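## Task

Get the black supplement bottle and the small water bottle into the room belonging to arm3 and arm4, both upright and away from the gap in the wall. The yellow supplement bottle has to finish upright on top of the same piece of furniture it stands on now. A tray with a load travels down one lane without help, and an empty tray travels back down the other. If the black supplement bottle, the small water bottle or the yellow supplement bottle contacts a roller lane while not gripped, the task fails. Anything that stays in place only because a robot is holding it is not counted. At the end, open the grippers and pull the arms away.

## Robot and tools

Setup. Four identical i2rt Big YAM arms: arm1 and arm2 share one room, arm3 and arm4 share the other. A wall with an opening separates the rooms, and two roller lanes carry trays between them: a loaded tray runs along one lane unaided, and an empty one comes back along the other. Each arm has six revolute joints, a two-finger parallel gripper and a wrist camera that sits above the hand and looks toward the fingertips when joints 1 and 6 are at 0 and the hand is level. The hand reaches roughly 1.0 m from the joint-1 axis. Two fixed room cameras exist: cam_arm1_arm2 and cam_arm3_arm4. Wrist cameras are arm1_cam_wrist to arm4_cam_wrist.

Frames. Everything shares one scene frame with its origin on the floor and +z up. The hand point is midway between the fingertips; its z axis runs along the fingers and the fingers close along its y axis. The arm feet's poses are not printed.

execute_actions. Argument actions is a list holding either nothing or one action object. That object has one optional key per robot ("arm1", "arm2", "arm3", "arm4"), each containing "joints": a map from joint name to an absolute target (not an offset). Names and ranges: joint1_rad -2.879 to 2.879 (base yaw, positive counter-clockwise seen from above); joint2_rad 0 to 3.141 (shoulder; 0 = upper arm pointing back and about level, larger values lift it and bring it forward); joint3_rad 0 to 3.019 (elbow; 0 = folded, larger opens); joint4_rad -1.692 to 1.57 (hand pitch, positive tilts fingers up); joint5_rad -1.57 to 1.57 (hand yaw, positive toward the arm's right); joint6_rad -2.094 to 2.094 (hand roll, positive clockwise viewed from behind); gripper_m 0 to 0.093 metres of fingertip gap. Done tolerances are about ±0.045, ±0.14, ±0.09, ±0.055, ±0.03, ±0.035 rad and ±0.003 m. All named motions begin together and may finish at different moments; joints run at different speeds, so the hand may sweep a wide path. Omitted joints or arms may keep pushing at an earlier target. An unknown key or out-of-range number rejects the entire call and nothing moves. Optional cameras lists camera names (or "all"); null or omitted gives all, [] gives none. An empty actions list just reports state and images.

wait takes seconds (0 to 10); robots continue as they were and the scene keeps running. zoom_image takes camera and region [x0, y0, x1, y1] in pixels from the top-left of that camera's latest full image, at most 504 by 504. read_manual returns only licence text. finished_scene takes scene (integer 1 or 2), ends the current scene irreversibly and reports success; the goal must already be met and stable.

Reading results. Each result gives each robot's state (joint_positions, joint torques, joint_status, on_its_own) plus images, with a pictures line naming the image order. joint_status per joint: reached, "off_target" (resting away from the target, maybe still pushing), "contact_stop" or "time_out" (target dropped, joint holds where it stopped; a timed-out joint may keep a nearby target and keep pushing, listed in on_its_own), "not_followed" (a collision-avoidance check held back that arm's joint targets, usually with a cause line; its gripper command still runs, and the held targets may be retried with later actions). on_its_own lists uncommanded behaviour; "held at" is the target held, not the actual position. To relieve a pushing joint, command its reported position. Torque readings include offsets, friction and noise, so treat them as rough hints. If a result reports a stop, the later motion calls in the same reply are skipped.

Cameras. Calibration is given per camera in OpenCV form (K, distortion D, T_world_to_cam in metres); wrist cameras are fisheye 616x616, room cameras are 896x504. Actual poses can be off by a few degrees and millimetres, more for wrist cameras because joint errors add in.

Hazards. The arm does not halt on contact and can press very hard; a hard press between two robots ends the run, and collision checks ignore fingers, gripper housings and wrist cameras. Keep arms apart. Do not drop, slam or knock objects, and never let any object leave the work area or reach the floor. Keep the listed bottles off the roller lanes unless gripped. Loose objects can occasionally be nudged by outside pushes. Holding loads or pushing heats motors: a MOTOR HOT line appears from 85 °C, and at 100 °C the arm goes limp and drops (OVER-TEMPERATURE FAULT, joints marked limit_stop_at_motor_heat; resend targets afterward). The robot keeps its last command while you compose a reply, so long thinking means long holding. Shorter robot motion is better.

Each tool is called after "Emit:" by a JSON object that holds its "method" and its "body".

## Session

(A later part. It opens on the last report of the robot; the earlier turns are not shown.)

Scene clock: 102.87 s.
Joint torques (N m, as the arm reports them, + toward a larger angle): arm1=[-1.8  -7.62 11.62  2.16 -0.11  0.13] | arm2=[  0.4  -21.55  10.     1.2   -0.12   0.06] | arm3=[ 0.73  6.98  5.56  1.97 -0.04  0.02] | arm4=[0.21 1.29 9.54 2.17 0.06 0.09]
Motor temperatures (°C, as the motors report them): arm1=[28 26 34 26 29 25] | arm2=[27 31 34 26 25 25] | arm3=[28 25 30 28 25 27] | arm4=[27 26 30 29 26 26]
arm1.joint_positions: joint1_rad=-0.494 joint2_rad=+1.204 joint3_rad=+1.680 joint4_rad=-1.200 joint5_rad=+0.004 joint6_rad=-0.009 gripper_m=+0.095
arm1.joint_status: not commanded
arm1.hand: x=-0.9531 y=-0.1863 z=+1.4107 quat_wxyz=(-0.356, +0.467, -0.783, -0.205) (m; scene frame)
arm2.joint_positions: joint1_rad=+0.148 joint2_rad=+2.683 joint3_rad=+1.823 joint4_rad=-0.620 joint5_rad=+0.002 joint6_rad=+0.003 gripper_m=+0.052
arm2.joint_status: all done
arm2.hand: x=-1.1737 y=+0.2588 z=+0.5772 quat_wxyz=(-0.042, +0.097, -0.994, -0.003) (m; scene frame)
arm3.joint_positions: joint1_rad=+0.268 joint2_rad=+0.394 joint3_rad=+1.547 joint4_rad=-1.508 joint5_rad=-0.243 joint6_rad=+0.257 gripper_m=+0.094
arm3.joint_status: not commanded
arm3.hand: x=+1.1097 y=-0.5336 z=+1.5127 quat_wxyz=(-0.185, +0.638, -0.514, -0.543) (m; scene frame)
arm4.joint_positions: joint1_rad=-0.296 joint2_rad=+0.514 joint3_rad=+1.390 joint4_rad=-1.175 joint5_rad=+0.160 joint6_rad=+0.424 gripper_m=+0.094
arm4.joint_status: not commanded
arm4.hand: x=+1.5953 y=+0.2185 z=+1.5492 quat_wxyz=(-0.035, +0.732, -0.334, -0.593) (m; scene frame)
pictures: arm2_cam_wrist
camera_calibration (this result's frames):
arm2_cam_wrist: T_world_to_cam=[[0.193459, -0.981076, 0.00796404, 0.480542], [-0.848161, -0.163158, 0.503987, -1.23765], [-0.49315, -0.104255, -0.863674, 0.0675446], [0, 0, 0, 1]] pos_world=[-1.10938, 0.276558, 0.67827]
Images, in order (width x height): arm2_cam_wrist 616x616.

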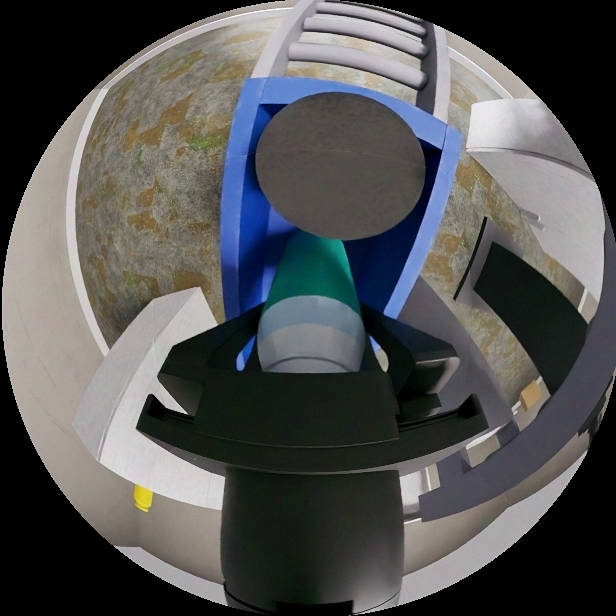

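Emit:
{"method": "execute_actions", "body": {"actions": [{"arm2":{"joints":{"gripper_m":0.07}}}], "cameras": []}}

Emit:
{"method": "execute_actions", "body": {"actions": [{"arm2":{"joints":{"joint2_rad":2.36,"joint3_rad":1.66,"joint4_rad":-0.82}}}], "cameras": []}}

Emit:
{"method": "execute_actions", "body": {"actions": [{"arm2":{"joints":{"joint1_rad":0.21,"joint2_rad":2.25,"joint3_rad":1.22,"joint4_rad":-0.5,"joint6_rad":-1.32}}}], "cameras": []}}

Emit:
{"method": "execute_actions", "body": {"actions": [{"arm2":{"joints":{"joint2_rad":2.36,"joint3_rad":1.26,"joint4_rad":-0.35}}}], "cameras": ["arm2_cam_wrist","cam_arm1_arm2"]}}

Scene clock: 112.50 s.
Joint torques (N m, as the arm reports them, + toward a larger angle): arm1=[-1.95 -7.63 11.6   2.12 -0.11  0.15] | arm2=[  0.85 -20.95   9.95   1.14  -0.11   0.06] | arm3=[ 0.75  7.02  5.57  1.96 -0.04  0.02] | arm4=[1.2  1.37 9.21 2.38 0.05 0.03]
Motor temperatures (°C, as the motors report them): arm1=[28 26 34 26 29 25] | arm2=[27 32 34 26 25 25] | arm3=[28 25 30 28 25 27] | arm4=[27 26 30 29 26 26]
arm1.joint_positions: joint1_rad=-0.494 joint2_rad=+1.204 joint3_rad=+1.680 joint4_rad=-1.200 joint5_rad=+0.004 joint6_rad=-0.009 gripper_m=+0.095
arm1.joint_status: not commanded
arm1.hand: x=-0.9531 y=-0.1863 z=+1.4107 quat_wxyz=(-0.356, +0.467, -0.783, -0.205) (m; scene frame)
arm2.joint_positions: joint1_rad=+0.148 joint2_rad=+2.682 joint3_rad=+1.823 joint4_rad=-0.620 joint5_rad=+0.002 joint6_rad=+0.003 gripper_m=+0.070
arm2.joint_status: all done
arm2.hand: x=-1.1734 y=+0.2588 z=+0.5777 quat_wxyz=(-0.043, +0.097, -0.994, -0.003) (m; scene frame)
arm3.joint_positions: joint1_rad=+0.268 joint2_rad=+0.394 joint3_rad=+1.547 joint4_rad=-1.508 joint5_rad=-0.243 joint6_rad=+0.257 gripper_m=+0.094
arm3.joint_status: not commanded
arm3.hand: x=+1.1097 y=-0.5336 z=+1.5127 quat_wxyz=(-0.185, +0.638, -0.514, -0.543) (m; scene frame)
arm4.joint_positions: joint1_rad=-0.296 joint2_rad=+0.514 joint3_rad=+1.390 joint4_rad=-1.175 joint5_rad=+0.160 joint6_rad=+0.424 gripper_m=+0.094
arm4.joint_status: not commanded
arm4.hand: x=+1.5953 y=+0.2185 z=+1.5492 quat_wxyz=(-0.035, +0.732, -0.334, -0.593) (m; scene frame)
pictures: none
No camera images: the call's "cameras" was empty. Leave "cameras" out to get every camera's image.

Scene clock: 113.83 s.
Joint torques (N m, as the arm reports them, + toward a larger angle): arm1=[-1.88 -7.53 11.64  2.15 -0.11  0.14] | arm2=[  0.65 -17.67   8.09   0.04  -0.14   0.1 ] | arm3=[ 0.88  6.93  5.59  1.94 -0.04  0.02] | arm4=[0.92 1.59 9.27 2.19 0.06 0.04]
Motor temperatures (°C, as the motors report them): arm1=[28 26 34 26 29 25] | arm2=[27 32 34 26 25 25] | arm3=[28 25 30 28 25 27] | arm4=[27 26 30 29 26 26]
arm1.joint_positions: joint1_rad=-0.494 joint2_rad=+1.204 joint3_rad=+1.680 joint4_rad=-1.200 joint5_rad=+0.004 joint6_rad=-0.009 gripper_m=+0.095
arm1.joint_status: not commanded
arm1.hand: x=-0.9531 y=-0.1863 z=+1.4107 quat_wxyz=(-0.356, +0.467, -0.783, -0.205) (m; scene frame)
arm2.joint_positions: joint1_rad=+0.148 joint2_rad=+2.349 joint3_rad=+1.659 joint4_rad=-0.805 joint5_rad=+0.002 joint6_rad=+0.003 gripper_m=+0.070
arm2.joint_status: all done
arm2.hand: x=-1.1862 y=+0.2563 z=+0.7386 quat_wxyz=(-0.035, +0.097, -0.995, -0.003) (m; scene frame)
arm3.joint_positions: joint1_rad=+0.268 joint2_rad=+0.394 joint3_rad=+1.547 joint4_rad=-1.508 joint5_rad=-0.243 joint6_rad=+0.257 gripper_m=+0.094
arm3.joint_status: not commanded
arm3.hand: x=+1.1097 y=-0.5336 z=+1.5127 quat_wxyz=(-0.185, +0.638, -0.514, -0.543) (m; scene frame)
arm4.joint_positions: joint1_rad=-0.296 joint2_rad=+0.514 joint3_rad=+1.390 joint4_rad=-1.175 joint5_rad=+0.160 joint6_rad=+0.424 gripper_m=+0.094
arm4.joint_status: not commanded
arm4.hand: x=+1.5953 y=+0.2185 z=+1.5492 quat_wxyz=(-0.035, +0.732, -0.334, -0.593) (m; scene frame)
pictures: none
No camera images: the call's "cameras" was empty. Leave "cameras" out to get every camera's image.

Scene clock: 115.87 s.
Joint torques (N m, as the arm reports them, + toward a larger angle): arm1=[-1.93 -7.48 11.64  2.14 -0.12  0.13] | arm2=[ -0.87 -15.61   5.82   1.31  -0.22   0.04] | arm3=[ 0.84  7.08  5.59  1.98 -0.03  0.02] | arm4=[0.37 1.27 9.33 1.93 0.09 0.06]
Motor temperatures (°C, as the motors report them): arm1=[28 26 34 26 29 25] | arm2=[27 32 33 26 25 25] | arm3=[28 25 30 28 25 27] | arm4=[27 26 30 29 26 26]
arm1.joint_positions: joint1_rad=-0.494 joint2_rad=+1.204 joint3_rad=+1.680 joint4_rad=-1.200 joint5_rad=+0.004 joint6_rad=-0.009 gripper_m=+0.095
arm1.joint_status: not commanded
arm1.hand: x=-0.9531 y=-0.1863 z=+1.4107 quat_wxyz=(-0.356, +0.467, -0.783, -0.205) (m; scene frame)
arm2.joint_positions: joint1_rad=+0.211 joint2_rad=+2.252 joint3_rad=+1.212 joint4_rad=-0.517 joint5_rad=+0.002 joint6_rad=-1.312 gripper_m=+0.070
arm2.joint_status: all done
arm2.hand: x=-1.3307 y=+0.2605 z=+0.6817 quat_wxyz=(-0.003, +0.708, -0.706, +0.003) (m; scene frame)
arm3.joint_positions: joint1_rad=+0.268 joint2_rad=+0.394 joint3_rad=+1.547 joint4_rad=-1.508 joint5_rad=-0.243 joint6_rad=+0.257 gripper_m=+0.094
arm3.joint_status: not commanded
arm3.hand: x=+1.1097 y=-0.5336 z=+1.5127 quat_wxyz=(-0.185, +0.638, -0.514, -0.543) (m; scene frame)
arm4.joint_positions: joint1_rad=-0.296 joint2_rad=+0.514 joint3_rad=+1.390 joint4_rad=-1.175 joint5_rad=+0.160 joint6_rad=+0.424 gripper_m=+0.094
arm4.joint_status: not commanded
arm4.hand: x=+1.5953 y=+0.2185 z=+1.5492 quat_wxyz=(-0.035, +0.732, -0.334, -0.593) (m; scene frame)
pictures: none
No camera images: the call's "cameras" was empty. Leave "cameras" out to get every camera's image.

Scene clock: 116.80 s.
Joint torques (N m, as the arm reports them, + toward a larger angle): arm1=[-1.89 -7.62 11.59  2.1  -0.12  0.13] | arm2=[ -0.54 -16.28   6.21   1.35  -0.22   0.  ] | arm3=[ 0.73  7.    5.6   1.97 -0.04  0.02] | arm4=[0.7  2.03 9.31 2.26 0.07 0.03]
Motor temperatures (°C, as the motors report them): arm1=[28 26 34 26 29 25] | arm2=[27 32 33 26 25 25] | arm3=[28 25 30 28 25 27] | arm4=[27 26 30 29 26 26]
arm1.joint_positions: joint1_rad=-0.494 joint2_rad=+1.204 joint3_rad=+1.680 joint4_rad=-1.200 joint5_rad=+0.004 joint6_rad=-0.009 gripper_m=+0.095
arm1.joint_status: not commanded
arm1.hand: x=-0.9531 y=-0.1863 z=+1.4107 quat_wxyz=(-0.356, +0.467, -0.783, -0.205) (m; scene frame)
arm2.joint_positions: joint1_rad=+0.211 joint2_rad=+2.367 joint3_rad=+1.240 joint4_rad=-0.367 joint5_rad=+0.002 joint6_rad=-1.313 gripper_m=+0.070
arm2.joint_status: all done
arm2.hand: x=-1.3182 y=+0.2639 z=+0.6319 quat_wxyz=(-0.031, +0.708, -0.706, +0.019) (m; scene frame)
arm3.joint_positions: joint1_rad=+0.268 joint2_rad=+0.394 joint3_rad=+1.547 joint4_rad=-1.508 joint5_rad=-0.243 joint6_rad=+0.257 gripper_m=+0.094
arm3.joint_status: not commanded
arm3.hand: x=+1.1097 y=-0.5336 z=+1.5127 quat_wxyz=(-0.185, +0.638, -0.514, -0.543) (m; scene frame)
arm4.joint_positions: joint1_rad=-0.296 joint2_rad=+0.514 joint3_rad=+1.390 joint4_rad=-1.175 joint5_rad=+0.160 joint6_rad=+0.424 gripper_m=+0.094
arm4.joint_status: not commanded
arm4.hand: x=+1.5953 y=+0.2185 z=+1.5492 quat_wxyz=(-0.035, +0.732, -0.334, -0.593) (m; scene frame)
pictures: arm2_cam_wrist, cam_arm1_arm2
camera_calibration (this result's frames):
arm2_cam_wrist: T_world_to_cam=[[0.997117, 0.00359804, 0.0758006, 1.26971], [-0.0395846, -0.82755, 0.559995, -0.18115], [0.0647437, -0.561381, -0.825021, 0.875678], [0, 0, 0, 1]] pos_world=[-1.32991, 0.33711, 0.727651]
Images, in order (width x height): arm2_cam_wrist 616x616, cam_arm1_arm2 896x504.

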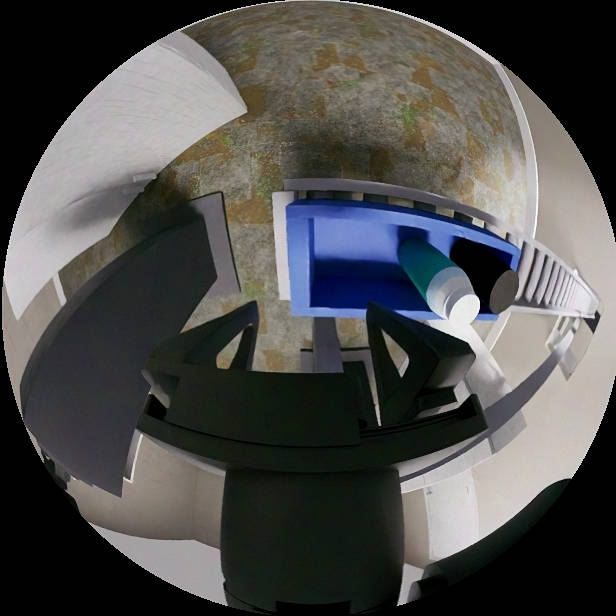

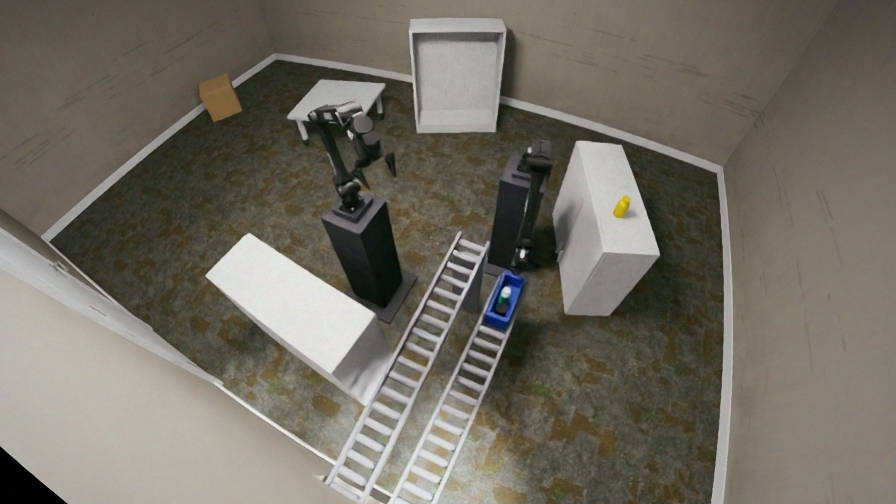

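Emit:
{"method": "execute_actions", "body": {"actions": [{"arm2":{"joints":{"joint2_rad":2.58,"joint3_rad":1.355,"joint4_rad":-0.205}}}], "cameras": ["arm2_cam_wrist"]}}

Scene clock: 121.80 s.
Joint torques (N m, as the arm reports them, + toward a larger angle): arm1=[-1.81 -7.62 11.63  2.15 -0.12  0.14] | arm2=[ -0.51 -14.69   3.99   1.58  -0.11   0.04] | arm3=[ 0.91  6.95  5.58  1.96 -0.04  0.02] | arm4=[0.16 1.82 9.26 2.11 0.08 0.06]
Motor temperatures (°C, as the motors report them): arm1=[28 26 34 26 29 25] | arm2=[27 32 33 26 25 25] | arm3=[28 25 30 28 25 27] | arm4=[27 26 31 29 26 26]
arm1.joint_positions: joint1_rad=-0.494 joint2_rad=+1.204 joint3_rad=+1.680 joint4_rad=-1.200 joint5_rad=+0.004 joint6_rad=-0.009 gripper_m=+0.095
arm1.joint_status: not commanded
arm1.hand: x=-0.9531 y=-0.1863 z=+1.4107 quat_wxyz=(-0.356, +0.467, -0.783, -0.205) (m; scene frame)
arm2.joint_positions: joint1_rad=+0.211 joint2_rad=+2.555 joint3_rad=+1.354 joint4_rad=-0.219 joint5_rad=+0.000 joint6_rad=-1.313 gripper_m=+0.070
arm2.joint_status: all done
arm2.hand: x=-1.2930 y=+0.2711 z=+0.5593 quat_wxyz=(-0.063, +0.706, -0.704, +0.036) (m; scene frame)
arm3.joint_positions: joint1_rad=+0.268 joint2_rad=+0.394 joint3_rad=+1.547 joint4_rad=-1.508 joint5_rad=-0.243 joint6_rad=+0.257 gripper_m=+0.094
arm3.joint_status: not commanded
arm3.hand: x=+1.1097 y=-0.5336 z=+1.5127 quat_wxyz=(-0.185, +0.638, -0.514, -0.543) (m; scene frame)
arm4.joint_positions: joint1_rad=-0.296 joint2_rad=+0.514 joint3_rad=+1.390 joint4_rad=-1.175 joint5_rad=+0.160 joint6_rad=+0.424 gripper_m=+0.094
arm4.joint_status: not commanded
arm4.hand: x=+1.5953 y=+0.2185 z=+1.5492 quat_wxyz=(-0.035, +0.732, -0.334, -0.593) (m; scene frame)
pictures: arm2_cam_wrist
camera_calibration (this result's frames):
arm2_cam_wrist: T_world_to_cam=[[0.989339, 0.00223623, 0.145617, 1.20131], [-0.0773443, -0.83915, 0.538373, -0.167107], [0.123398, -0.543895, -0.83003, 0.892022], [0, 0, 0, 1]] pos_world=[-1.3115, 0.342253, 0.65544]
Images, in order (width x height): arm2_cam_wrist 616x616.

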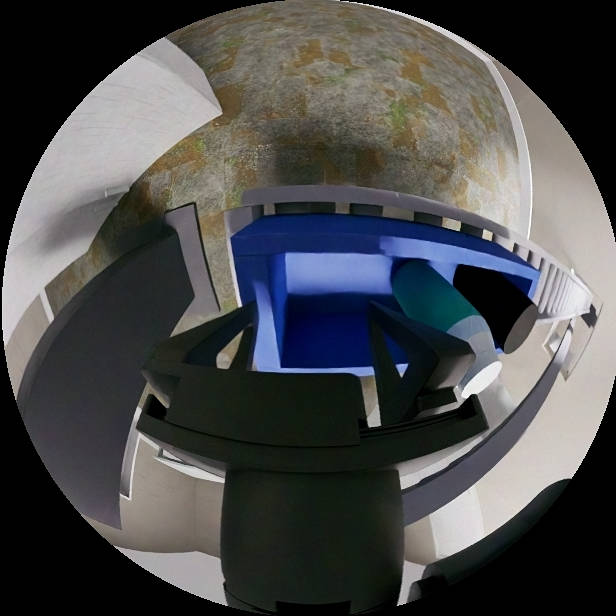

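Finger landed on the rim.

Emit:
{"method": "execute_actions", "body": {"actions": [{"arm2":{"joints":{"joint2_rad":2.5,"joint4_rad":-0.36,"gripper_m":0.085}}}], "cameras": []}}

Emit:
{"method": "execute_actions", "body": {"actions": [{"arm2":{"joints":{"joint2_rad":2.6,"joint4_rad":-0.24}}}], "cameras": ["arm2_cam_wrist"]}}

Scene clock: 126.03 s.
Joint torques (N m, as the arm reports them, + toward a larger angle): arm1=[-1.94 -7.6  11.64  2.13 -0.12  0.14] | arm2=[ -1.26 -18.01   4.09  -0.09  -0.11   0.02] | arm3=[ 0.75  6.85  5.56  1.96 -0.03  0.02] | arm4=[0.98 1.3  9.12 2.03 0.06 0.06]
Motor temperatures (°C, as the motors report them): arm1=[28 26 34 26 29 25] | arm2=[27 31 32 26 25 25] | arm3=[28 25 30 28 25 27] | arm4=[27 26 31 29 26 26]
arm1.joint_positions: joint1_rad=-0.494 joint2_rad=+1.204 joint3_rad=+1.680 joint4_rad=-1.200 joint5_rad=+0.004 joint6_rad=-0.009 gripper_m=+0.095
arm1.joint_status: not commanded
arm1.hand: x=-0.9531 y=-0.1863 z=+1.4107 quat_wxyz=(-0.356, +0.467, -0.783, -0.205) (m; scene frame)
arm2.joint_positions: joint1_rad=+0.211 joint2_rad=+2.520 joint3_rad=+1.354 joint4_rad=-0.345 joint5_rad=+0.000 joint6_rad=-1.313 gripper_m=+0.085
arm2.joint_status: all done
arm2.hand: x=-1.3079 y=+0.2671 z=+0.5742 quat_wxyz=(-0.023, +0.708, -0.706, +0.013) (m; scene frame)
arm3.joint_positions: joint1_rad=+0.268 joint2_rad=+0.394 joint3_rad=+1.547 joint4_rad=-1.508 joint5_rad=-0.243 joint6_rad=+0.257 gripper_m=+0.094
arm3.joint_status: not commanded
arm3.hand: x=+1.1097 y=-0.5336 z=+1.5127 quat_wxyz=(-0.185, +0.638, -0.514, -0.543) (m; scene frame)
arm4.joint_positions: joint1_rad=-0.296 joint2_rad=+0.514 joint3_rad=+1.390 joint4_rad=-1.175 joint5_rad=+0.160 joint6_rad=+0.424 gripper_m=+0.094
arm4.joint_status: not commanded
arm4.hand: x=+1.5953 y=+0.2185 z=+1.5492 quat_wxyz=(-0.035, +0.732, -0.334, -0.593) (m; scene frame)
pictures: none
No camera images: the call's "cameras" was empty. Leave "cameras" out to get every camera's image.

Scene clock: 127.00 s.
Joint torques (N m, as the arm reports them, + toward a larger angle): arm1=[-1.92 -7.59 11.65  2.15 -0.1   0.14] | arm2=[ -0.6  -16.55   3.18   1.3   -0.14   0.04] | arm3=[ 0.79  6.96  5.6   1.94 -0.04  0.02] | arm4=[ 0.42  1.5   9.39  2.22 -0.01  0.03]
Motor temperatures (°C, as the motors report them): arm1=[28 26 34 26 29 25] | arm2=[27 31 32 26 25 25] | arm3=[28 25 30 28 25 27] | arm4=[27 26 31 29 26 26]
arm1.joint_positions: joint1_rad=-0.494 joint2_rad=+1.204 joint3_rad=+1.680 joint4_rad=-1.200 joint5_rad=+0.004 joint6_rad=-0.009 gripper_m=+0.095
arm1.joint_status: not commanded
arm1.hand: x=-0.9531 y=-0.1863 z=+1.4107 quat_wxyz=(-0.356, +0.467, -0.783, -0.205) (m; scene frame)
arm2.joint_positions: joint1_rad=+0.211 joint2_rad=+2.605 joint3_rad=+1.354 joint4_rad=-0.257 joint5_rad=+0.000 joint6_rad=-1.313 gripper_m=+0.085
arm2.joint_status: all done
arm2.hand: x=-1.3243 y=+0.2627 z=+0.5327 quat_wxyz=(-0.025, +0.708, -0.706, +0.014) (m; scene frame)
arm3.joint_positions: joint1_rad=+0.268 joint2_rad=+0.394 joint3_rad=+1.547 joint4_rad=-1.508 joint5_rad=-0.243 joint6_rad=+0.257 gripper_m=+0.094
arm3.joint_status: not commanded
arm3.hand: x=+1.1097 y=-0.5336 z=+1.5127 quat_wxyz=(-0.185, +0.638, -0.514, -0.543) (m; scene frame)
arm4.joint_positions: joint1_rad=-0.296 joint2_rad=+0.514 joint3_rad=+1.390 joint4_rad=-1.175 joint5_rad=+0.160 joint6_rad=+0.424 gripper_m=+0.094
arm4.joint_status: not commanded
arm4.hand: x=+1.5953 y=+0.2185 z=+1.5492 quat_wxyz=(-0.035, +0.732, -0.334, -0.593) (m; scene frame)
pictures: arm2_cam_wrist
camera_calibration (this result's frames):
arm2_cam_wrist: T_world_to_cam=[[0.998112, 0.00461934, 0.0612464, 1.29215], [-0.0306481, -0.826696, 0.561814, -0.11617], [0.0532273, -0.56263, -0.824994, 0.778619], [0, 0, 0, 1]] pos_world=[-1.33472, 0.336068, 0.628481]
Images, in order (width x height): arm2_cam_wrist 616x616.

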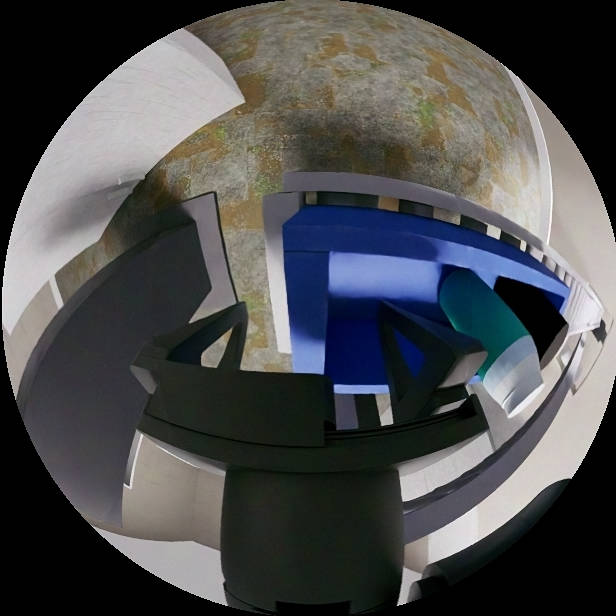

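Emit:
{"method": "execute_actions", "body": {"actions": [{"arm2":{"joints":{"gripper_m":0.028}}}], "cameras": []}}

Emit:
{"method": "execute_actions", "body": {"actions": [{"arm2":{"joints":{"joint1_rad":0.183,"joint2_rad":2.66,"joint3_rad":1.49,"joint4_rad":-0.32,"joint6_rad":-1.335}}}], "cameras": ["arm2_cam_wrist"]}}

Scene clock: 131.17 s.
Joint torques (N m, as the arm reports them, + toward a larger angle): arm1=[-1.81 -7.61 11.61  2.14 -0.12  0.14] | arm2=[ -0.9  -16.87   3.29   1.42  -0.13   0.02] | arm3=[ 0.76  7.19  5.62  2.   -0.04  0.02] | arm4=[1.33 0.81 9.45 2.19 0.03 0.04]
Motor temperatures (°C, as the motors report them): arm1=[28 26 34 26 29 25] | arm2=[27 31 32 26 25 25] | arm3=[28 25 30 28 25 27] | arm4=[27 26 31 29 26 26]
arm1.joint_positions: joint1_rad=-0.494 joint2_rad=+1.204 joint3_rad=+1.680 joint4_rad=-1.200 joint5_rad=+0.004 joint6_rad=-0.009 gripper_m=+0.095
arm1.joint_status: not commanded
arm1.hand: x=-0.9531 y=-0.1863 z=+1.4107 quat_wxyz=(-0.356, +0.467, -0.783, -0.205) (m; scene frame)
arm2.joint_positions: joint1_rad=+0.211 joint2_rad=+2.605 joint3_rad=+1.354 joint4_rad=-0.257 joint5_rad=+0.000 joint6_rad=-1.313 gripper_m=+0.028
arm2.joint_status: all done
arm2.hand: x=-1.3243 y=+0.2627 z=+0.5327 quat_wxyz=(-0.025, +0.708, -0.706, +0.014) (m; scene frame)
arm3.joint_positions: joint1_rad=+0.268 joint2_rad=+0.394 joint3_rad=+1.547 joint4_rad=-1.508 joint5_rad=-0.243 joint6_rad=+0.257 gripper_m=+0.094
arm3.joint_status: not commanded
arm3.hand: x=+1.1097 y=-0.5336 z=+1.5127 quat_wxyz=(-0.185, +0.638, -0.514, -0.543) (m; scene frame)
arm4.joint_positions: joint1_rad=-0.296 joint2_rad=+0.514 joint3_rad=+1.390 joint4_rad=-1.175 joint5_rad=+0.160 joint6_rad=+0.424 gripper_m=+0.094
arm4.joint_status: not commanded
arm4.hand: x=+1.5953 y=+0.2185 z=+1.5492 quat_wxyz=(-0.035, +0.732, -0.334, -0.593) (m; scene frame)
pictures: none
No camera images: the call's "cameras" was empty. Leave "cameras" out to get every camera's image.

Scene clock: 132.07 s.
Joint torques (N m, as the arm reports them, + toward a larger angle): arm1=[-1.87 -7.64 11.65  2.11 -0.12  0.15] | arm2=[ -1.98 -17.     5.96   0.19  -0.11   0.01] | arm3=[ 0.9   7.01  5.57  1.97 -0.03  0.02] | arm4=[0.49 1.23 9.45 2.14 0.   0.06]
Motor temperatures (°C, as the motors report them): arm1=[28 26 34 26 29 25] | arm2=[27 31 32 26 25 25] | arm3=[28 25 30 28 25 27] | arm4=[27 26 31 29 26 26]
arm1.joint_positions: joint1_rad=-0.494 joint2_rad=+1.204 joint3_rad=+1.680 joint4_rad=-1.200 joint5_rad=+0.004 joint6_rad=-0.009 gripper_m=+0.095
arm1.joint_status: not commanded
arm1.hand: x=-0.9531 y=-0.1863 z=+1.4107 quat_wxyz=(-0.356, +0.467, -0.783, -0.205) (m; scene frame)
arm2.joint_positions: joint1_rad=+0.195 joint2_rad=+2.657 joint3_rad=+1.466 joint4_rad=-0.310 joint5_rad=-0.001 joint6_rad=-1.328 gripper_m=+0.028
arm2.joint_status: all done
arm2.hand: x=-1.2933 y=+0.2620 z=+0.5217 quat_wxyz=(-0.028, +0.707, -0.706, +0.016) (m; scene frame)
arm3.joint_positions: joint1_rad=+0.268 joint2_rad=+0.394 joint3_rad=+1.547 joint4_rad=-1.508 joint5_rad=-0.243 joint6_rad=+0.257 gripper_m=+0.094
arm3.joint_status: not commanded
arm3.hand: x=+1.1097 y=-0.5336 z=+1.5127 quat_wxyz=(-0.185, +0.638, -0.514, -0.543) (m; scene frame)
arm4.joint_positions: joint1_rad=-0.296 joint2_rad=+0.514 joint3_rad=+1.390 joint4_rad=-1.175 joint5_rad=+0.160 joint6_rad=+0.424 gripper_m=+0.094
arm4.joint_status: not commanded
arm4.hand: x=+1.5953 y=+0.2185 z=+1.5492 quat_wxyz=(-0.035, +0.732, -0.334, -0.593) (m; scene frame)
pictures: arm2_cam_wrist
camera_calibration (this result's frames):
arm2_cam_wrist: T_world_to_cam=[[0.997659, 0.00300921, 0.0683179, 1.25803], [-0.0358685, -0.827549, 0.560246, -0.11527], [0.0582223, -0.561385, -0.825504, 0.773888], [0, 0, 0, 1]] pos_world=[-1.30428, 0.335272, 0.617481]
Images, in order (width x height): arm2_cam_wrist 616x616.

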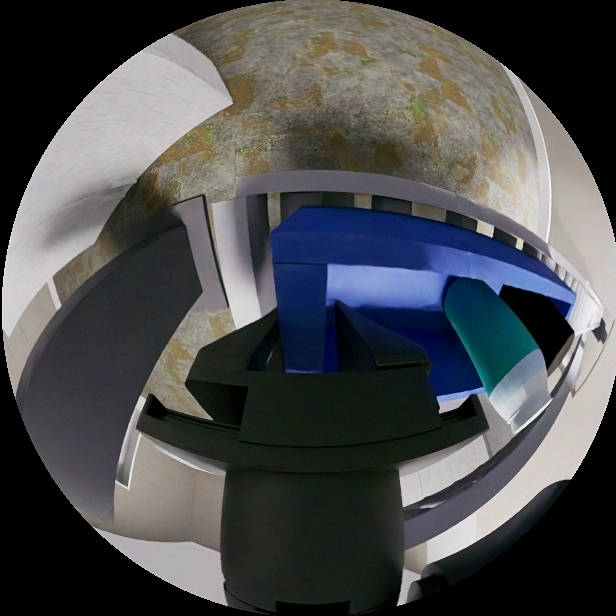

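Emit:
{"method": "execute_actions", "body": {"actions": [{"arm2":{"joints":{"joint2_rad":2.72,"joint3_rad":1.545,"joint4_rad":-0.275}}}], "cameras": []}}

Emit:
{"method": "execute_actions", "body": {"actions": [{"arm2":{"joints":{"gripper_m":0}}}], "cameras": []}}

Emit:
{"method": "execute_actions", "body": {"actions": [{"arm2":{"joints":{"joint2_rad":2.55,"joint3_rad":1.47,"joint4_rad":-0.4}}}], "cameras": ["arm2_cam_wrist","arm1_cam_wrist"]}}

Scene clock: 137.07 s.
Joint torques (N m, as the arm reports them, + toward a larger angle): arm1=[-1.87 -7.47 11.63  2.16 -0.11  0.14] | arm2=[ -2.26 -16.49   5.96   1.51  -0.13   0.02] | arm3=[ 0.84  7.07  5.58  1.99 -0.04  0.03] | arm4=[-0.02  2.2   9.37  2.15  0.01  0.  ]
Motor temperatures (°C, as the motors report them): arm1=[28 26 34 26 29 25] | arm2=[27 31 32 26 25 25] | arm3=[28 25 30 28 25 27] | arm4=[27 26 31 29 26 26]
arm1.joint_positions: joint1_rad=-0.494 joint2_rad=+1.204 joint3_rad=+1.680 joint4_rad=-1.200 joint5_rad=+0.004 joint6_rad=-0.009 gripper_m=+0.095
arm1.joint_status: not commanded
arm1.hand: x=-0.9531 y=-0.1863 z=+1.4107 quat_wxyz=(-0.356, +0.467, -0.783, -0.205) (m; scene frame)
arm2.joint_positions: joint1_rad=+0.195 joint2_rad=+2.713 joint3_rad=+1.522 joint4_rad=-0.291 joint5_rad=-0.002 joint6_rad=-1.329 gripper_m=+0.028
arm2.joint_status: all done
arm2.hand: x=-1.2834 y=+0.2646 z=+0.5014 quat_wxyz=(-0.036, +0.707, -0.706, +0.020) (m; scene frame)
arm3.joint_positions: joint1_rad=+0.268 joint2_rad=+0.394 joint3_rad=+1.547 joint4_rad=-1.508 joint5_rad=-0.243 joint6_rad=+0.257 gripper_m=+0.094
arm3.joint_status: not commanded
arm3.hand: x=+1.1097 y=-0.5336 z=+1.5127 quat_wxyz=(-0.185, +0.638, -0.514, -0.543) (m; scene frame)
arm4.joint_positions: joint1_rad=-0.296 joint2_rad=+0.514 joint3_rad=+1.390 joint4_rad=-1.175 joint5_rad=+0.160 joint6_rad=+0.424 gripper_m=+0.094
arm4.joint_status: not commanded
arm4.hand: x=+1.5953 y=+0.2185 z=+1.5492 quat_wxyz=(-0.035, +0.732, -0.334, -0.593) (m; scene frame)
pictures: none
No camera images: the call's "cameras" was empty. Leave "cameras" out to get every camera's image.

Scene clock: 137.60 s.
Joint torques (N m, as the arm reports them, + toward a larger angle): arm1=[-1.8  -7.55 11.62  2.15 -0.1   0.14] | arm2=[ -1.82 -16.83   5.44   0.91  -0.23   0.04] | arm3=[ 0.82  7.04  5.58  2.   -0.04  0.03] | arm4=[0.67 2.3  9.6  2.09 0.04 0.05]
Motor temperatures (°C, as the motors report them): arm1=[28 26 34 26 29 25] | arm2=[27 31 32 26 25 25] | arm3=[28 25 30 28 25 27] | arm4=[27 26 31 29 26 26]
arm1.joint_positions: joint1_rad=-0.494 joint2_rad=+1.204 joint3_rad=+1.680 joint4_rad=-1.200 joint5_rad=+0.004 joint6_rad=-0.009 gripper_m=+0.095
arm1.joint_status: not commanded
arm1.hand: x=-0.9531 y=-0.1863 z=+1.4107 quat_wxyz=(-0.356, +0.467, -0.783, -0.205) (m; scene frame)
arm2.joint_positions: joint1_rad=+0.194 joint2_rad=+2.713 joint3_rad=+1.529 joint4_rad=-0.280 joint5_rad=+0.002 joint6_rad=-1.330 gripper_m=+0.020
arm2.joint_status: gripper_m off_target (ended at +0.020, target +0.000)
arm2.hand: x=-1.2764 y=+0.2648 z=+0.5024 quat_wxyz=(-0.043, +0.707, -0.705, +0.027) (m; scene frame)
arm3.joint_positions: joint1_rad=+0.268 joint2_rad=+0.394 joint3_rad=+1.547 joint4_rad=-1.508 joint5_rad=-0.243 joint6_rad=+0.257 gripper_m=+0.094
arm3.joint_status: not commanded
arm3.hand: x=+1.1097 y=-0.5336 z=+1.5127 quat_wxyz=(-0.185, +0.638, -0.514, -0.543) (m; scene frame)
arm4.joint_positions: joint1_rad=-0.296 joint2_rad=+0.514 joint3_rad=+1.390 joint4_rad=-1.175 joint5_rad=+0.160 joint6_rad=+0.424 gripper_m=+0.094
arm4.joint_status: not commanded
arm4.hand: x=+1.5953 y=+0.2185 z=+1.5492 quat_wxyz=(-0.035, +0.732, -0.334, -0.593) (m; scene frame)
pictures: none
No camera images: the call's "cameras" was empty. Leave "cameras" out to get every camera's image.

Scene clock: 138.57 s.
Joint torques (N m, as the arm reports them, + toward a larger angle): arm1=[-1.84 -7.63 11.64  2.14 -0.11  0.15] | arm2=[ -1.59 -21.94   4.99   0.64   0.06   0.15] | arm3=[ 0.86  7.    5.6   2.01 -0.03  0.02] | arm4=[0.76 1.43 9.47 2.07 0.07 0.  ]
Motor temperatures (°C, as the motors report them): arm1=[28 26 34 26 29 25] | arm2=[27 31 32 26 25 25] | arm3=[28 25 30 28 25 27] | arm4=[27 26 31 29 26 26]
arm1.joint_positions: joint1_rad=-0.494 joint2_rad=+1.204 joint3_rad=+1.680 joint4_rad=-1.200 joint5_rad=+0.004 joint6_rad=-0.009 gripper_m=+0.095
arm1.joint_status: not commanded
arm1.hand: x=-0.9531 y=-0.1863 z=+1.4107 quat_wxyz=(-0.356, +0.467, -0.783, -0.205) (m; scene frame)
arm2.joint_positions: joint1_rad=+0.194 joint2_rad=+2.618 joint3_rad=+1.457 joint4_rad=-0.405 joint5_rad=-0.007 joint6_rad=-1.339 gripper_m=+0.020
arm2.joint_status: all done
arm2.hand: x=-1.3031 y=+0.2598 z=+0.5399 quat_wxyz=(-0.002, +0.711, -0.703, -0.003) (m; scene frame)
arm3.joint_positions: joint1_rad=+0.268 joint2_rad=+0.394 joint3_rad=+1.547 joint4_rad=-1.508 joint5_rad=-0.243 joint6_rad=+0.257 gripper_m=+0.094
arm3.joint_status: not commanded
arm3.hand: x=+1.1097 y=-0.5336 z=+1.5127 quat_wxyz=(-0.185, +0.638, -0.514, -0.543) (m; scene frame)
arm4.joint_positions: joint1_rad=-0.296 joint2_rad=+0.514 joint3_rad=+1.390 joint4_rad=-1.175 joint5_rad=+0.160 joint6_rad=+0.424 gripper_m=+0.094
arm4.joint_status: not commanded
arm4.hand: x=+1.5953 y=+0.2185 z=+1.5492 quat_wxyz=(-0.035, +0.732, -0.334, -0.593) (m; scene frame)
pictures: arm1_cam_wrist, arm2_cam_wrist
camera_calibration (this result's frames):
arm1_cam_wrist: T_world_to_cam=[[0.876917, -0.480307, 0.017939, 0.720003], [-0.465607, -0.858158, -0.216277, -0.298366], [0.119274, 0.181304, -0.976167, 1.64966], [0, 0, 0, 1]] pos_world=[-0.967065, -0.209312, 1.5329]
arm2_cam_wrist: T_world_to_cam=[[0.9999, 0.0135013, 0.00411466, 1.30142], [0.00875143, -0.821768, 0.569756, -0.0762102], [0.0110737, -0.569663, -0.821804, 0.726931], [0, 0, 0, 1]] pos_world=[-1.30867, 0.333908, 0.635461]
Images, in order (width x height): arm1_cam_wrist 616x616, arm2_cam_wrist 616x616.

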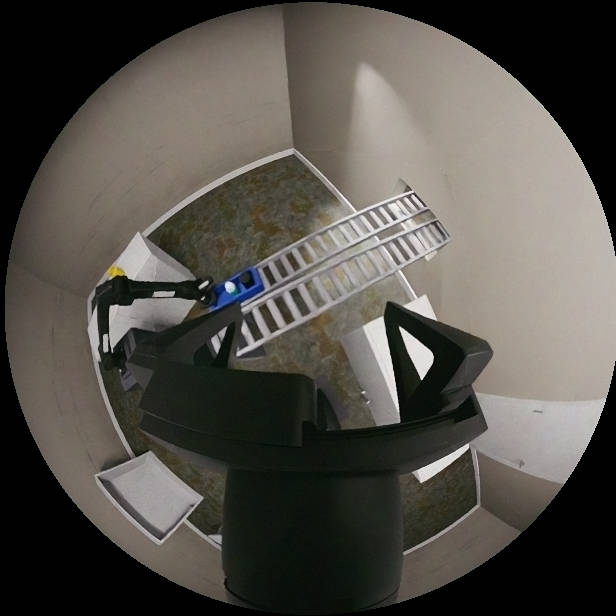

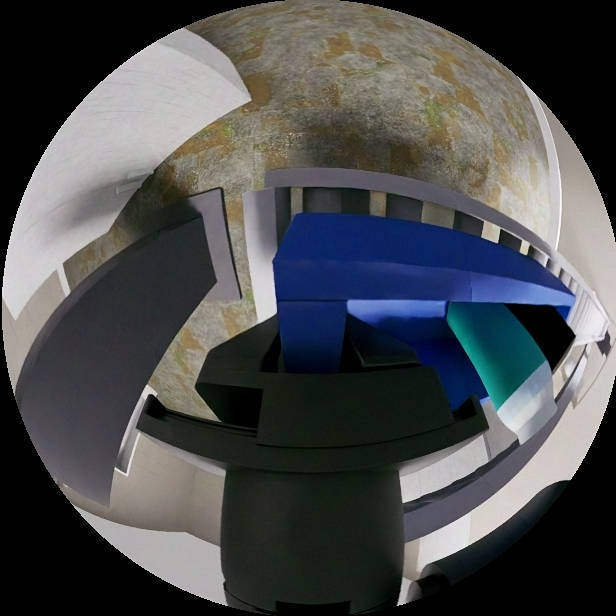

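Emit:
{"method": "execute_actions", "body": {"actions": [{"arm2":{"joints":{"joint2_rad":2.3,"joint4_rad":-0.69}}}], "cameras": []}}

Emit:
{"method": "execute_actions", "body": {"actions": [{"arm2":{"joints":{"joint2_rad":2.02,"joint4_rad":-0.97}}}], "cameras": ["arm2_cam_wrist"]}}

Emit:
{"method": "execute_actions", "body": {"actions": [{"arm2":{"joints":{"joint1_rad":-0.04,"joint6_rad":-1.56}}}], "cameras": []}}

Emit:
{"method": "execute_actions", "body": {"actions": [{"arm2":{"joints":{"joint1_rad":-0.27,"joint6_rad":-1.785}}}], "cameras": ["arm2_cam_wrist","arm1_cam_wrist","cam_arm1_arm2"]}}

Scene clock: 145.07 s.
Joint torques (N m, as the arm reports them, + toward a larger angle): arm1=[-1.91 -7.54 11.62  2.16 -0.11  0.14] | arm2=[ -1.96 -20.56   8.91   0.59   0.1    0.15] | arm3=[ 0.8   6.98  5.57  1.94 -0.03  0.03] | arm4=[ 0.34  1.51  9.23  2.02  0.1  -0.01]
Motor temperatures (°C, as the motors report them): arm1=[28 26 34 26 29 25] | arm2=[27 33 32 26 25 25] | arm3=[28 25 30 28 25 27] | arm4=[27 26 31 29 26 26]
arm1.joint_positions: joint1_rad=-0.494 joint2_rad=+1.204 joint3_rad=+1.680 joint4_rad=-1.200 joint5_rad=+0.004 joint6_rad=-0.009 gripper_m=+0.095
arm1.joint_status: not commanded
arm1.hand: x=-0.9531 y=-0.1863 z=+1.4107 quat_wxyz=(-0.356, +0.467, -0.783, -0.205) (m; scene frame)
arm2.joint_positions: joint1_rad=+0.194 joint2_rad=+2.344 joint3_rad=+1.437 joint4_rad=-0.695 joint5_rad=-0.007 joint6_rad=-1.339 gripper_m=+0.020
arm2.joint_status: all done
arm2.hand: x=-1.2775 y=+0.2661 z=+0.6823 quat_wxyz=(+0.014, +0.711, -0.703, -0.013) (m; scene frame)
arm3.joint_positions: joint1_rad=+0.268 joint2_rad=+0.394 joint3_rad=+1.547 joint4_rad=-1.508 joint5_rad=-0.243 joint6_rad=+0.257 gripper_m=+0.094
arm3.joint_status: not commanded
arm3.hand: x=+1.1097 y=-0.5336 z=+1.5127 quat_wxyz=(-0.185, +0.638, -0.514, -0.543) (m; scene frame)
arm4.joint_positions: joint1_rad=-0.296 joint2_rad=+0.514 joint3_rad=+1.390 joint4_rad=-1.175 joint5_rad=+0.160 joint6_rad=+0.424 gripper_m=+0.094
arm4.joint_status: not commanded
arm4.hand: x=+1.5953 y=+0.2185 z=+1.5492 quat_wxyz=(-0.035, +0.732, -0.334, -0.593) (m; scene frame)
pictures: none
No camera images: the call's "cameras" was empty. Leave "cameras" out to get every camera's image.

Scene clock: 146.47 s.
Joint torques (N m, as the arm reports them, + toward a larger angle): arm1=[-1.83 -7.42 11.62  2.13 -0.11  0.15] | arm2=[ -1.85 -20.01  11.59   0.64   0.08   0.14] | arm3=[ 0.68  7.04  5.56  1.98 -0.04  0.02] | arm4=[-0.02  1.25  9.46  2.08  0.02  0.05]
Motor temperatures (°C, as the motors report them): arm1=[28 26 34 26 29 25] | arm2=[27 33 32 26 25 25] | arm3=[28 25 30 28 25 27] | arm4=[27 26 31 29 26 26]
arm1.joint_positions: joint1_rad=-0.494 joint2_rad=+1.204 joint3_rad=+1.680 joint4_rad=-1.200 joint5_rad=+0.004 joint6_rad=-0.009 gripper_m=+0.095
arm1.joint_status: not commanded
arm1.hand: x=-0.9531 y=-0.1863 z=+1.4107 quat_wxyz=(-0.356, +0.467, -0.783, -0.205) (m; scene frame)
arm2.joint_positions: joint1_rad=+0.194 joint2_rad=+2.068 joint3_rad=+1.430 joint4_rad=-0.974 joint5_rad=-0.007 joint6_rad=-1.339 gripper_m=+0.020
arm2.joint_status: all done
arm2.hand: x=-1.2805 y=+0.2652 z=+0.8328 quat_wxyz=(+0.018, +0.711, -0.703, -0.015) (m; scene frame)
arm3.joint_positions: joint1_rad=+0.268 joint2_rad=+0.394 joint3_rad=+1.547 joint4_rad=-1.508 joint5_rad=-0.243 joint6_rad=+0.257 gripper_m=+0.094
arm3.joint_status: not commanded
arm3.hand: x=+1.1097 y=-0.5336 z=+1.5127 quat_wxyz=(-0.185, +0.638, -0.514, -0.543) (m; scene frame)
arm4.joint_positions: joint1_rad=-0.296 joint2_rad=+0.514 joint3_rad=+1.390 joint4_rad=-1.175 joint5_rad=+0.160 joint6_rad=+0.424 gripper_m=+0.094
arm4.joint_status: not commanded
arm4.hand: x=+1.5953 y=+0.2185 z=+1.5492 quat_wxyz=(-0.035, +0.732, -0.334, -0.593) (m; scene frame)
pictures: arm2_cam_wrist
camera_calibration (this result's frames):
arm2_cam_wrist: T_world_to_cam=[[0.999047, 0.0133067, -0.0415606, 1.31459], [0.0349047, -0.815279, 0.578016, -0.213885], [-0.026192, -0.578916, -0.814966, 0.919545], [0, 0, 0, 1]] pos_world=[-1.28179, 0.34047, 0.927663]
Images, in order (width x height): arm2_cam_wrist 616x616.

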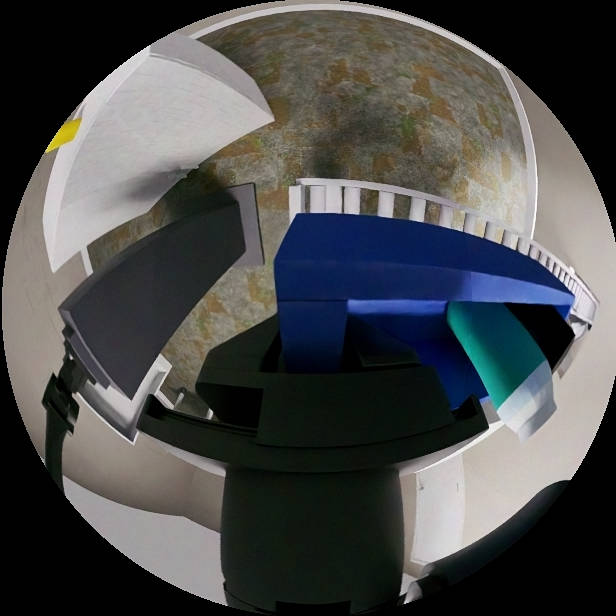

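Scene clock: 147.87 s.
Joint torques (N m, as the arm reports them, + toward a larger angle): arm1=[-1.98 -7.57 11.63  2.14 -0.12  0.15] | arm2=[ -0.48 -19.8   11.54   0.48  -0.1    0.04] | arm3=[ 0.7   7.04  5.6   1.97 -0.03  0.02] | arm4=[0.26 1.59 9.29 2.   0.03 0.03]
Motor temperatures (°C, as the motors report them): arm1=[28 26 35 26 29 25] | arm2=[27 33 32 26 25 25] | arm3=[28 25 30 28 25 27] | arm4=[27 26 31 29 26 26]
arm1.joint_positions: joint1_rad=-0.494 joint2_rad=+1.204 joint3_rad=+1.680 joint4_rad=-1.200 joint5_rad=+0.004 joint6_rad=-0.009 gripper_m=+0.095
arm1.joint_status: not commanded
arm1.hand: x=-0.9531 y=-0.1863 z=+1.4107 quat_wxyz=(-0.356, +0.467, -0.783, -0.205) (m; scene frame)
arm2.joint_positions: joint1_rad=-0.045 joint2_rad=+2.068 joint3_rad=+1.430 joint4_rad=-0.974 joint5_rad=-0.001 joint6_rad=-1.555 gripper_m=+0.020
arm2.joint_status: all done
arm2.hand: x=-1.2639 y=+0.1320 z=+0.8328 quat_wxyz=(+0.017, +0.703, -0.711, -0.017) (m; scene frame)
arm3.joint_positions: joint1_rad=+0.268 joint2_rad=+0.394 joint3_rad=+1.547 joint4_rad=-1.508 joint5_rad=-0.243 joint6_rad=+0.257 gripper_m=+0.094
arm3.joint_status: not commanded
arm3.hand: x=+1.1097 y=-0.5336 z=+1.5127 quat_wxyz=(-0.185, +0.638, -0.514, -0.543) (m; scene frame)
arm4.joint_positions: joint1_rad=-0.296 joint2_rad=+0.514 joint3_rad=+1.390 joint4_rad=-1.175 joint5_rad=+0.160 joint6_rad=+0.424 gripper_m=+0.094
arm4.joint_status: not commanded
arm4.hand: x=+1.5953 y=+0.2185 z=+1.5492 quat_wxyz=(-0.035, +0.732, -0.334, -0.593) (m; scene frame)
pictures: none
No camera images: the call's "cameras" was empty. Leave "cameras" out to get every camera's image.

Scene clock: 149.27 s.
Joint torques (N m, as the arm reports them, + toward a larger angle): arm1=[-1.9  -7.42 11.59  2.13 -0.1   0.14] | arm2=[ -0.2  -19.88  11.66   0.52  -0.27   0.05] | arm3=[ 0.79  6.94  5.54  1.97 -0.04  0.02] | arm4=[0.32 1.55 9.52 2.17 0.09 0.09]
Motor temperatures (°C, as the motors report them): arm1=[28 26 35 26 29 25] | arm2=[27 33 33 26 25 25] | arm3=[28 25 31 28 25 27] | arm4=[27 26 31 29 26 26]
arm1.joint_positions: joint1_rad=-0.494 joint2_rad=+1.204 joint3_rad=+1.680 joint4_rad=-1.200 joint5_rad=+0.004 joint6_rad=-0.009 gripper_m=+0.095
arm1.joint_status: not commanded
arm1.hand: x=-0.9531 y=-0.1863 z=+1.4107 quat_wxyz=(-0.356, +0.467, -0.783, -0.205) (m; scene frame)
arm2.joint_positions: joint1_rad=-0.274 joint2_rad=+2.068 joint3_rad=+1.430 joint4_rad=-0.974 joint5_rad=+0.004 joint6_rad=-1.779 gripper_m=+0.020
arm2.joint_status: all done
arm2.hand: x=-1.2782 y=+0.0044 z=+0.8331 quat_wxyz=(+0.015, +0.701, -0.713, -0.018) (m; scene frame)
arm3.joint_positions: joint1_rad=+0.268 joint2_rad=+0.394 joint3_rad=+1.547 joint4_rad=-1.508 joint5_rad=-0.243 joint6_rad=+0.257 gripper_m=+0.094
arm3.joint_status: not commanded
arm3.hand: x=+1.1097 y=-0.5336 z=+1.5127 quat_wxyz=(-0.185, +0.638, -0.514, -0.543) (m; scene frame)
arm4.joint_positions: joint1_rad=-0.296 joint2_rad=+0.514 joint3_rad=+1.390 joint4_rad=-1.175 joint5_rad=+0.160 joint6_rad=+0.424 gripper_m=+0.094
arm4.joint_status: not commanded
arm4.hand: x=+1.5953 y=+0.2185 z=+1.5492 quat_wxyz=(-0.035, +0.732, -0.334, -0.593) (m; scene frame)
pictures: arm1_cam_wrist, arm2_cam_wrist, cam_arm1_arm2
camera_calibration (this result's frames):
arm1_cam_wrist: T_world_to_cam=[[0.876917, -0.480307, 0.017939, 0.720003], [-0.465607, -0.858158, -0.216277, -0.298366], [0.119274, 0.181304, -0.976167, 1.64966], [0, 0, 0, 1]] pos_world=[-0.967065, -0.209312, 1.5329]
arm2_cam_wrist: T_world_to_cam=[[0.999049, -0.0149507, -0.0409521, 1.31536], [0.0111662, -0.82027, 0.571867, -0.452007], [-0.0421416, -0.571781, -0.819323, 0.752006], [0, 0, 0, 1]] pos_world=[-1.27738, 0.0788803, 0.928491]
Images, in order (width x height): arm1_cam_wrist 616x616, arm2_cam_wrist 616x616, cam_arm1_arm2 896x504.

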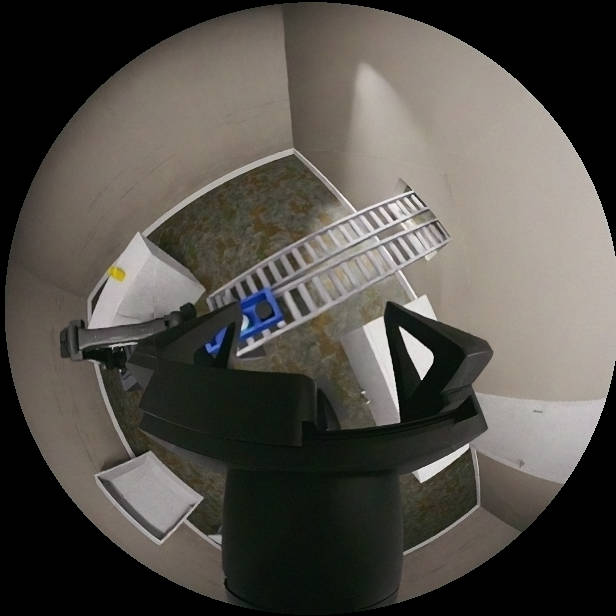

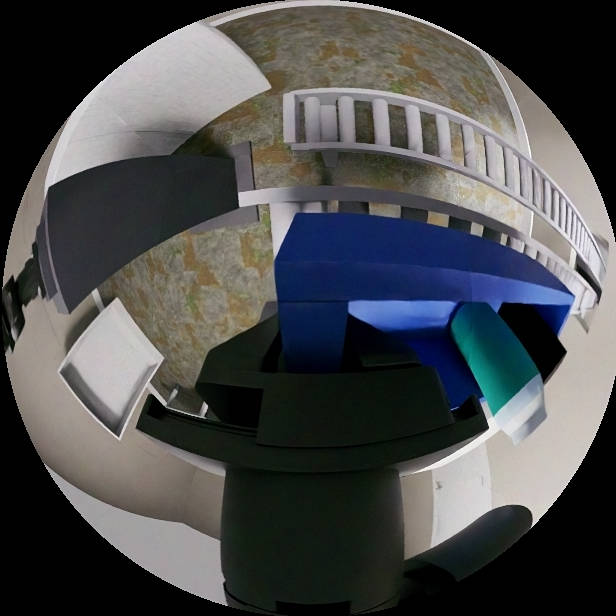

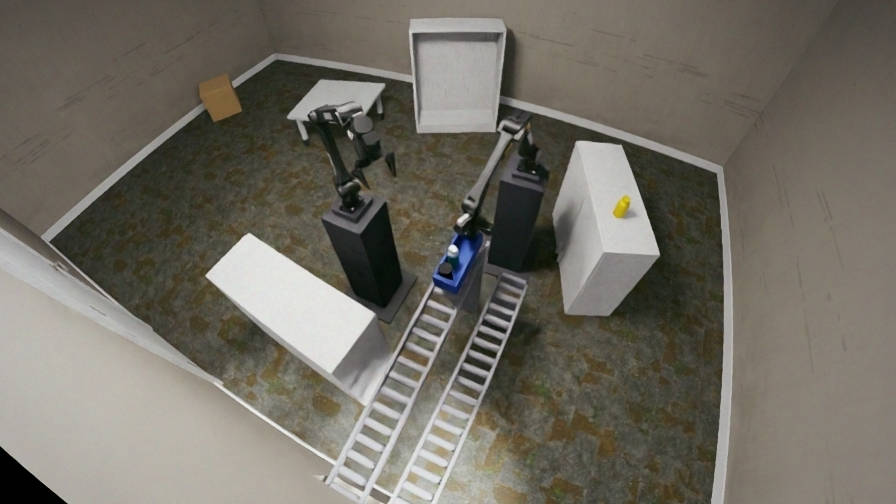

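Emit:
{"method": "execute_actions", "body": {"actions": [{"arm2":{"joints":{"joint1_rad":-0.315,"joint6_rad":-1.83,"joint2_rad":2.14,"joint4_rad":-0.85}}}], "cameras": ["arm2_cam_wrist","cam_arm1_arm2"]}}

Emit:
{"method": "zoom_image", "body": {"camera": "cam_arm1_arm2", "region": [390,200,530,340]}}

Scene clock: 153.70 s.
Joint torques (N m, as the arm reports them, + toward a larger angle): arm1=[-2.02 -7.53 11.57  2.15 -0.12  0.14] | arm2=[ -1.68 -19.85  10.77   1.18  -0.3    0.02] | arm3=[ 0.67  6.99  5.57  2.   -0.03  0.03] | arm4=[0.19 1.61 9.53 2.14 0.05 0.03]
Motor temperatures (°C, as the motors report them): arm1=[28 26 35 26 29 25] | arm2=[27 33 33 26 25 25] | arm3=[28 25 31 28 25 27] | arm4=[27 26 31 29 26 26]
arm1.joint_positions: joint1_rad=-0.494 joint2_rad=+1.204 joint3_rad=+1.680 joint4_rad=-1.200 joint5_rad=+0.004 joint6_rad=-0.009 gripper_m=+0.095
arm1.joint_status: not commanded
arm1.hand: x=-0.9531 y=-0.1863 z=+1.4107 quat_wxyz=(-0.356, +0.467, -0.783, -0.205) (m; scene frame)
arm2.joint_positions: joint1_rad=-0.308 joint2_rad=+2.194 joint3_rad=+1.430 joint4_rad=-0.869 joint5_rad=+0.004 joint6_rad=-1.823 gripper_m=+0.020
arm2.joint_status: all done
arm2.hand: x=-1.2835 y=-0.0139 z=+0.7639 quat_wxyz=(+0.020, +0.705, -0.709, -0.028) (m; scene frame)
arm3.joint_positions: joint1_rad=+0.268 joint2_rad=+0.394 joint3_rad=+1.547 joint4_rad=-1.508 joint5_rad=-0.243 joint6_rad=+0.257 gripper_m=+0.094
arm3.joint_status: not commanded
arm3.hand: x=+1.1097 y=-0.5336 z=+1.5127 quat_wxyz=(-0.185, +0.638, -0.514, -0.543) (m; scene frame)
arm4.joint_positions: joint1_rad=-0.296 joint2_rad=+0.514 joint3_rad=+1.390 joint4_rad=-1.175 joint5_rad=+0.160 joint6_rad=+0.424 gripper_m=+0.094
arm4.joint_status: not commanded
arm4.hand: x=+1.5953 y=+0.2185 z=+1.5492 quat_wxyz=(-0.035, +0.732, -0.334, -0.593) (m; scene frame)
pictures: arm2_cam_wrist, cam_arm1_arm2
camera_calibration (this result's frames):
arm2_cam_wrist: T_world_to_cam=[[0.998125, -0.00402785, -0.061083, 1.33184], [0.0312941, -0.82402, 0.565696, -0.396876], [-0.0526122, -0.566546, -0.822349, 0.673624], [0, 0, 0, 1]] pos_world=[-1.28148, 0.0599693, 0.859818]
Images, in order (width x height): arm2_cam_wrist 616x616, cam_arm1_arm2 896x504.

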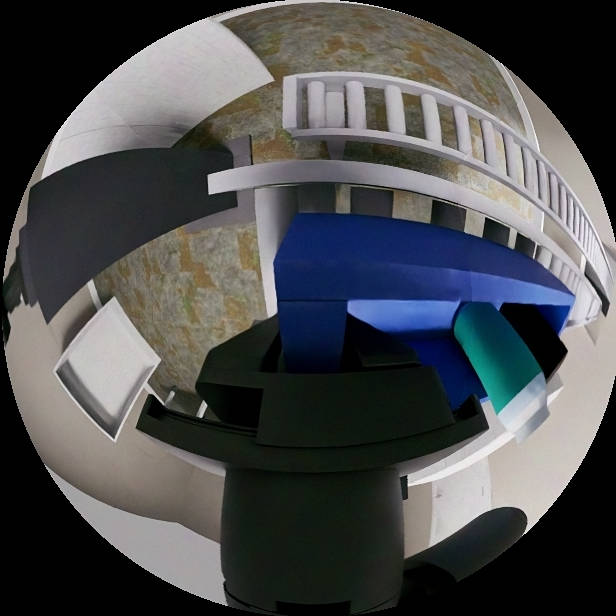

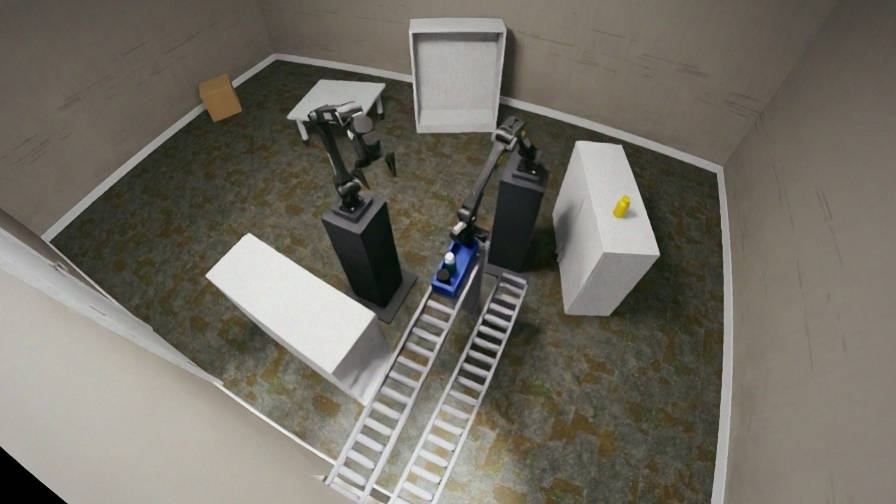

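Region (390, 200, 530, 340) of cam_arm1_arm2's 896x504 image, scaled by 3.600, with more detail than that image has.

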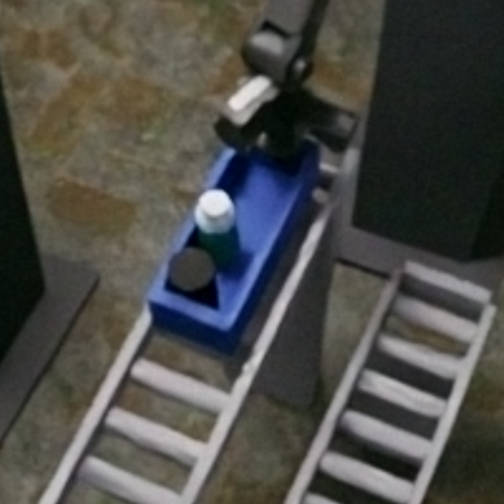

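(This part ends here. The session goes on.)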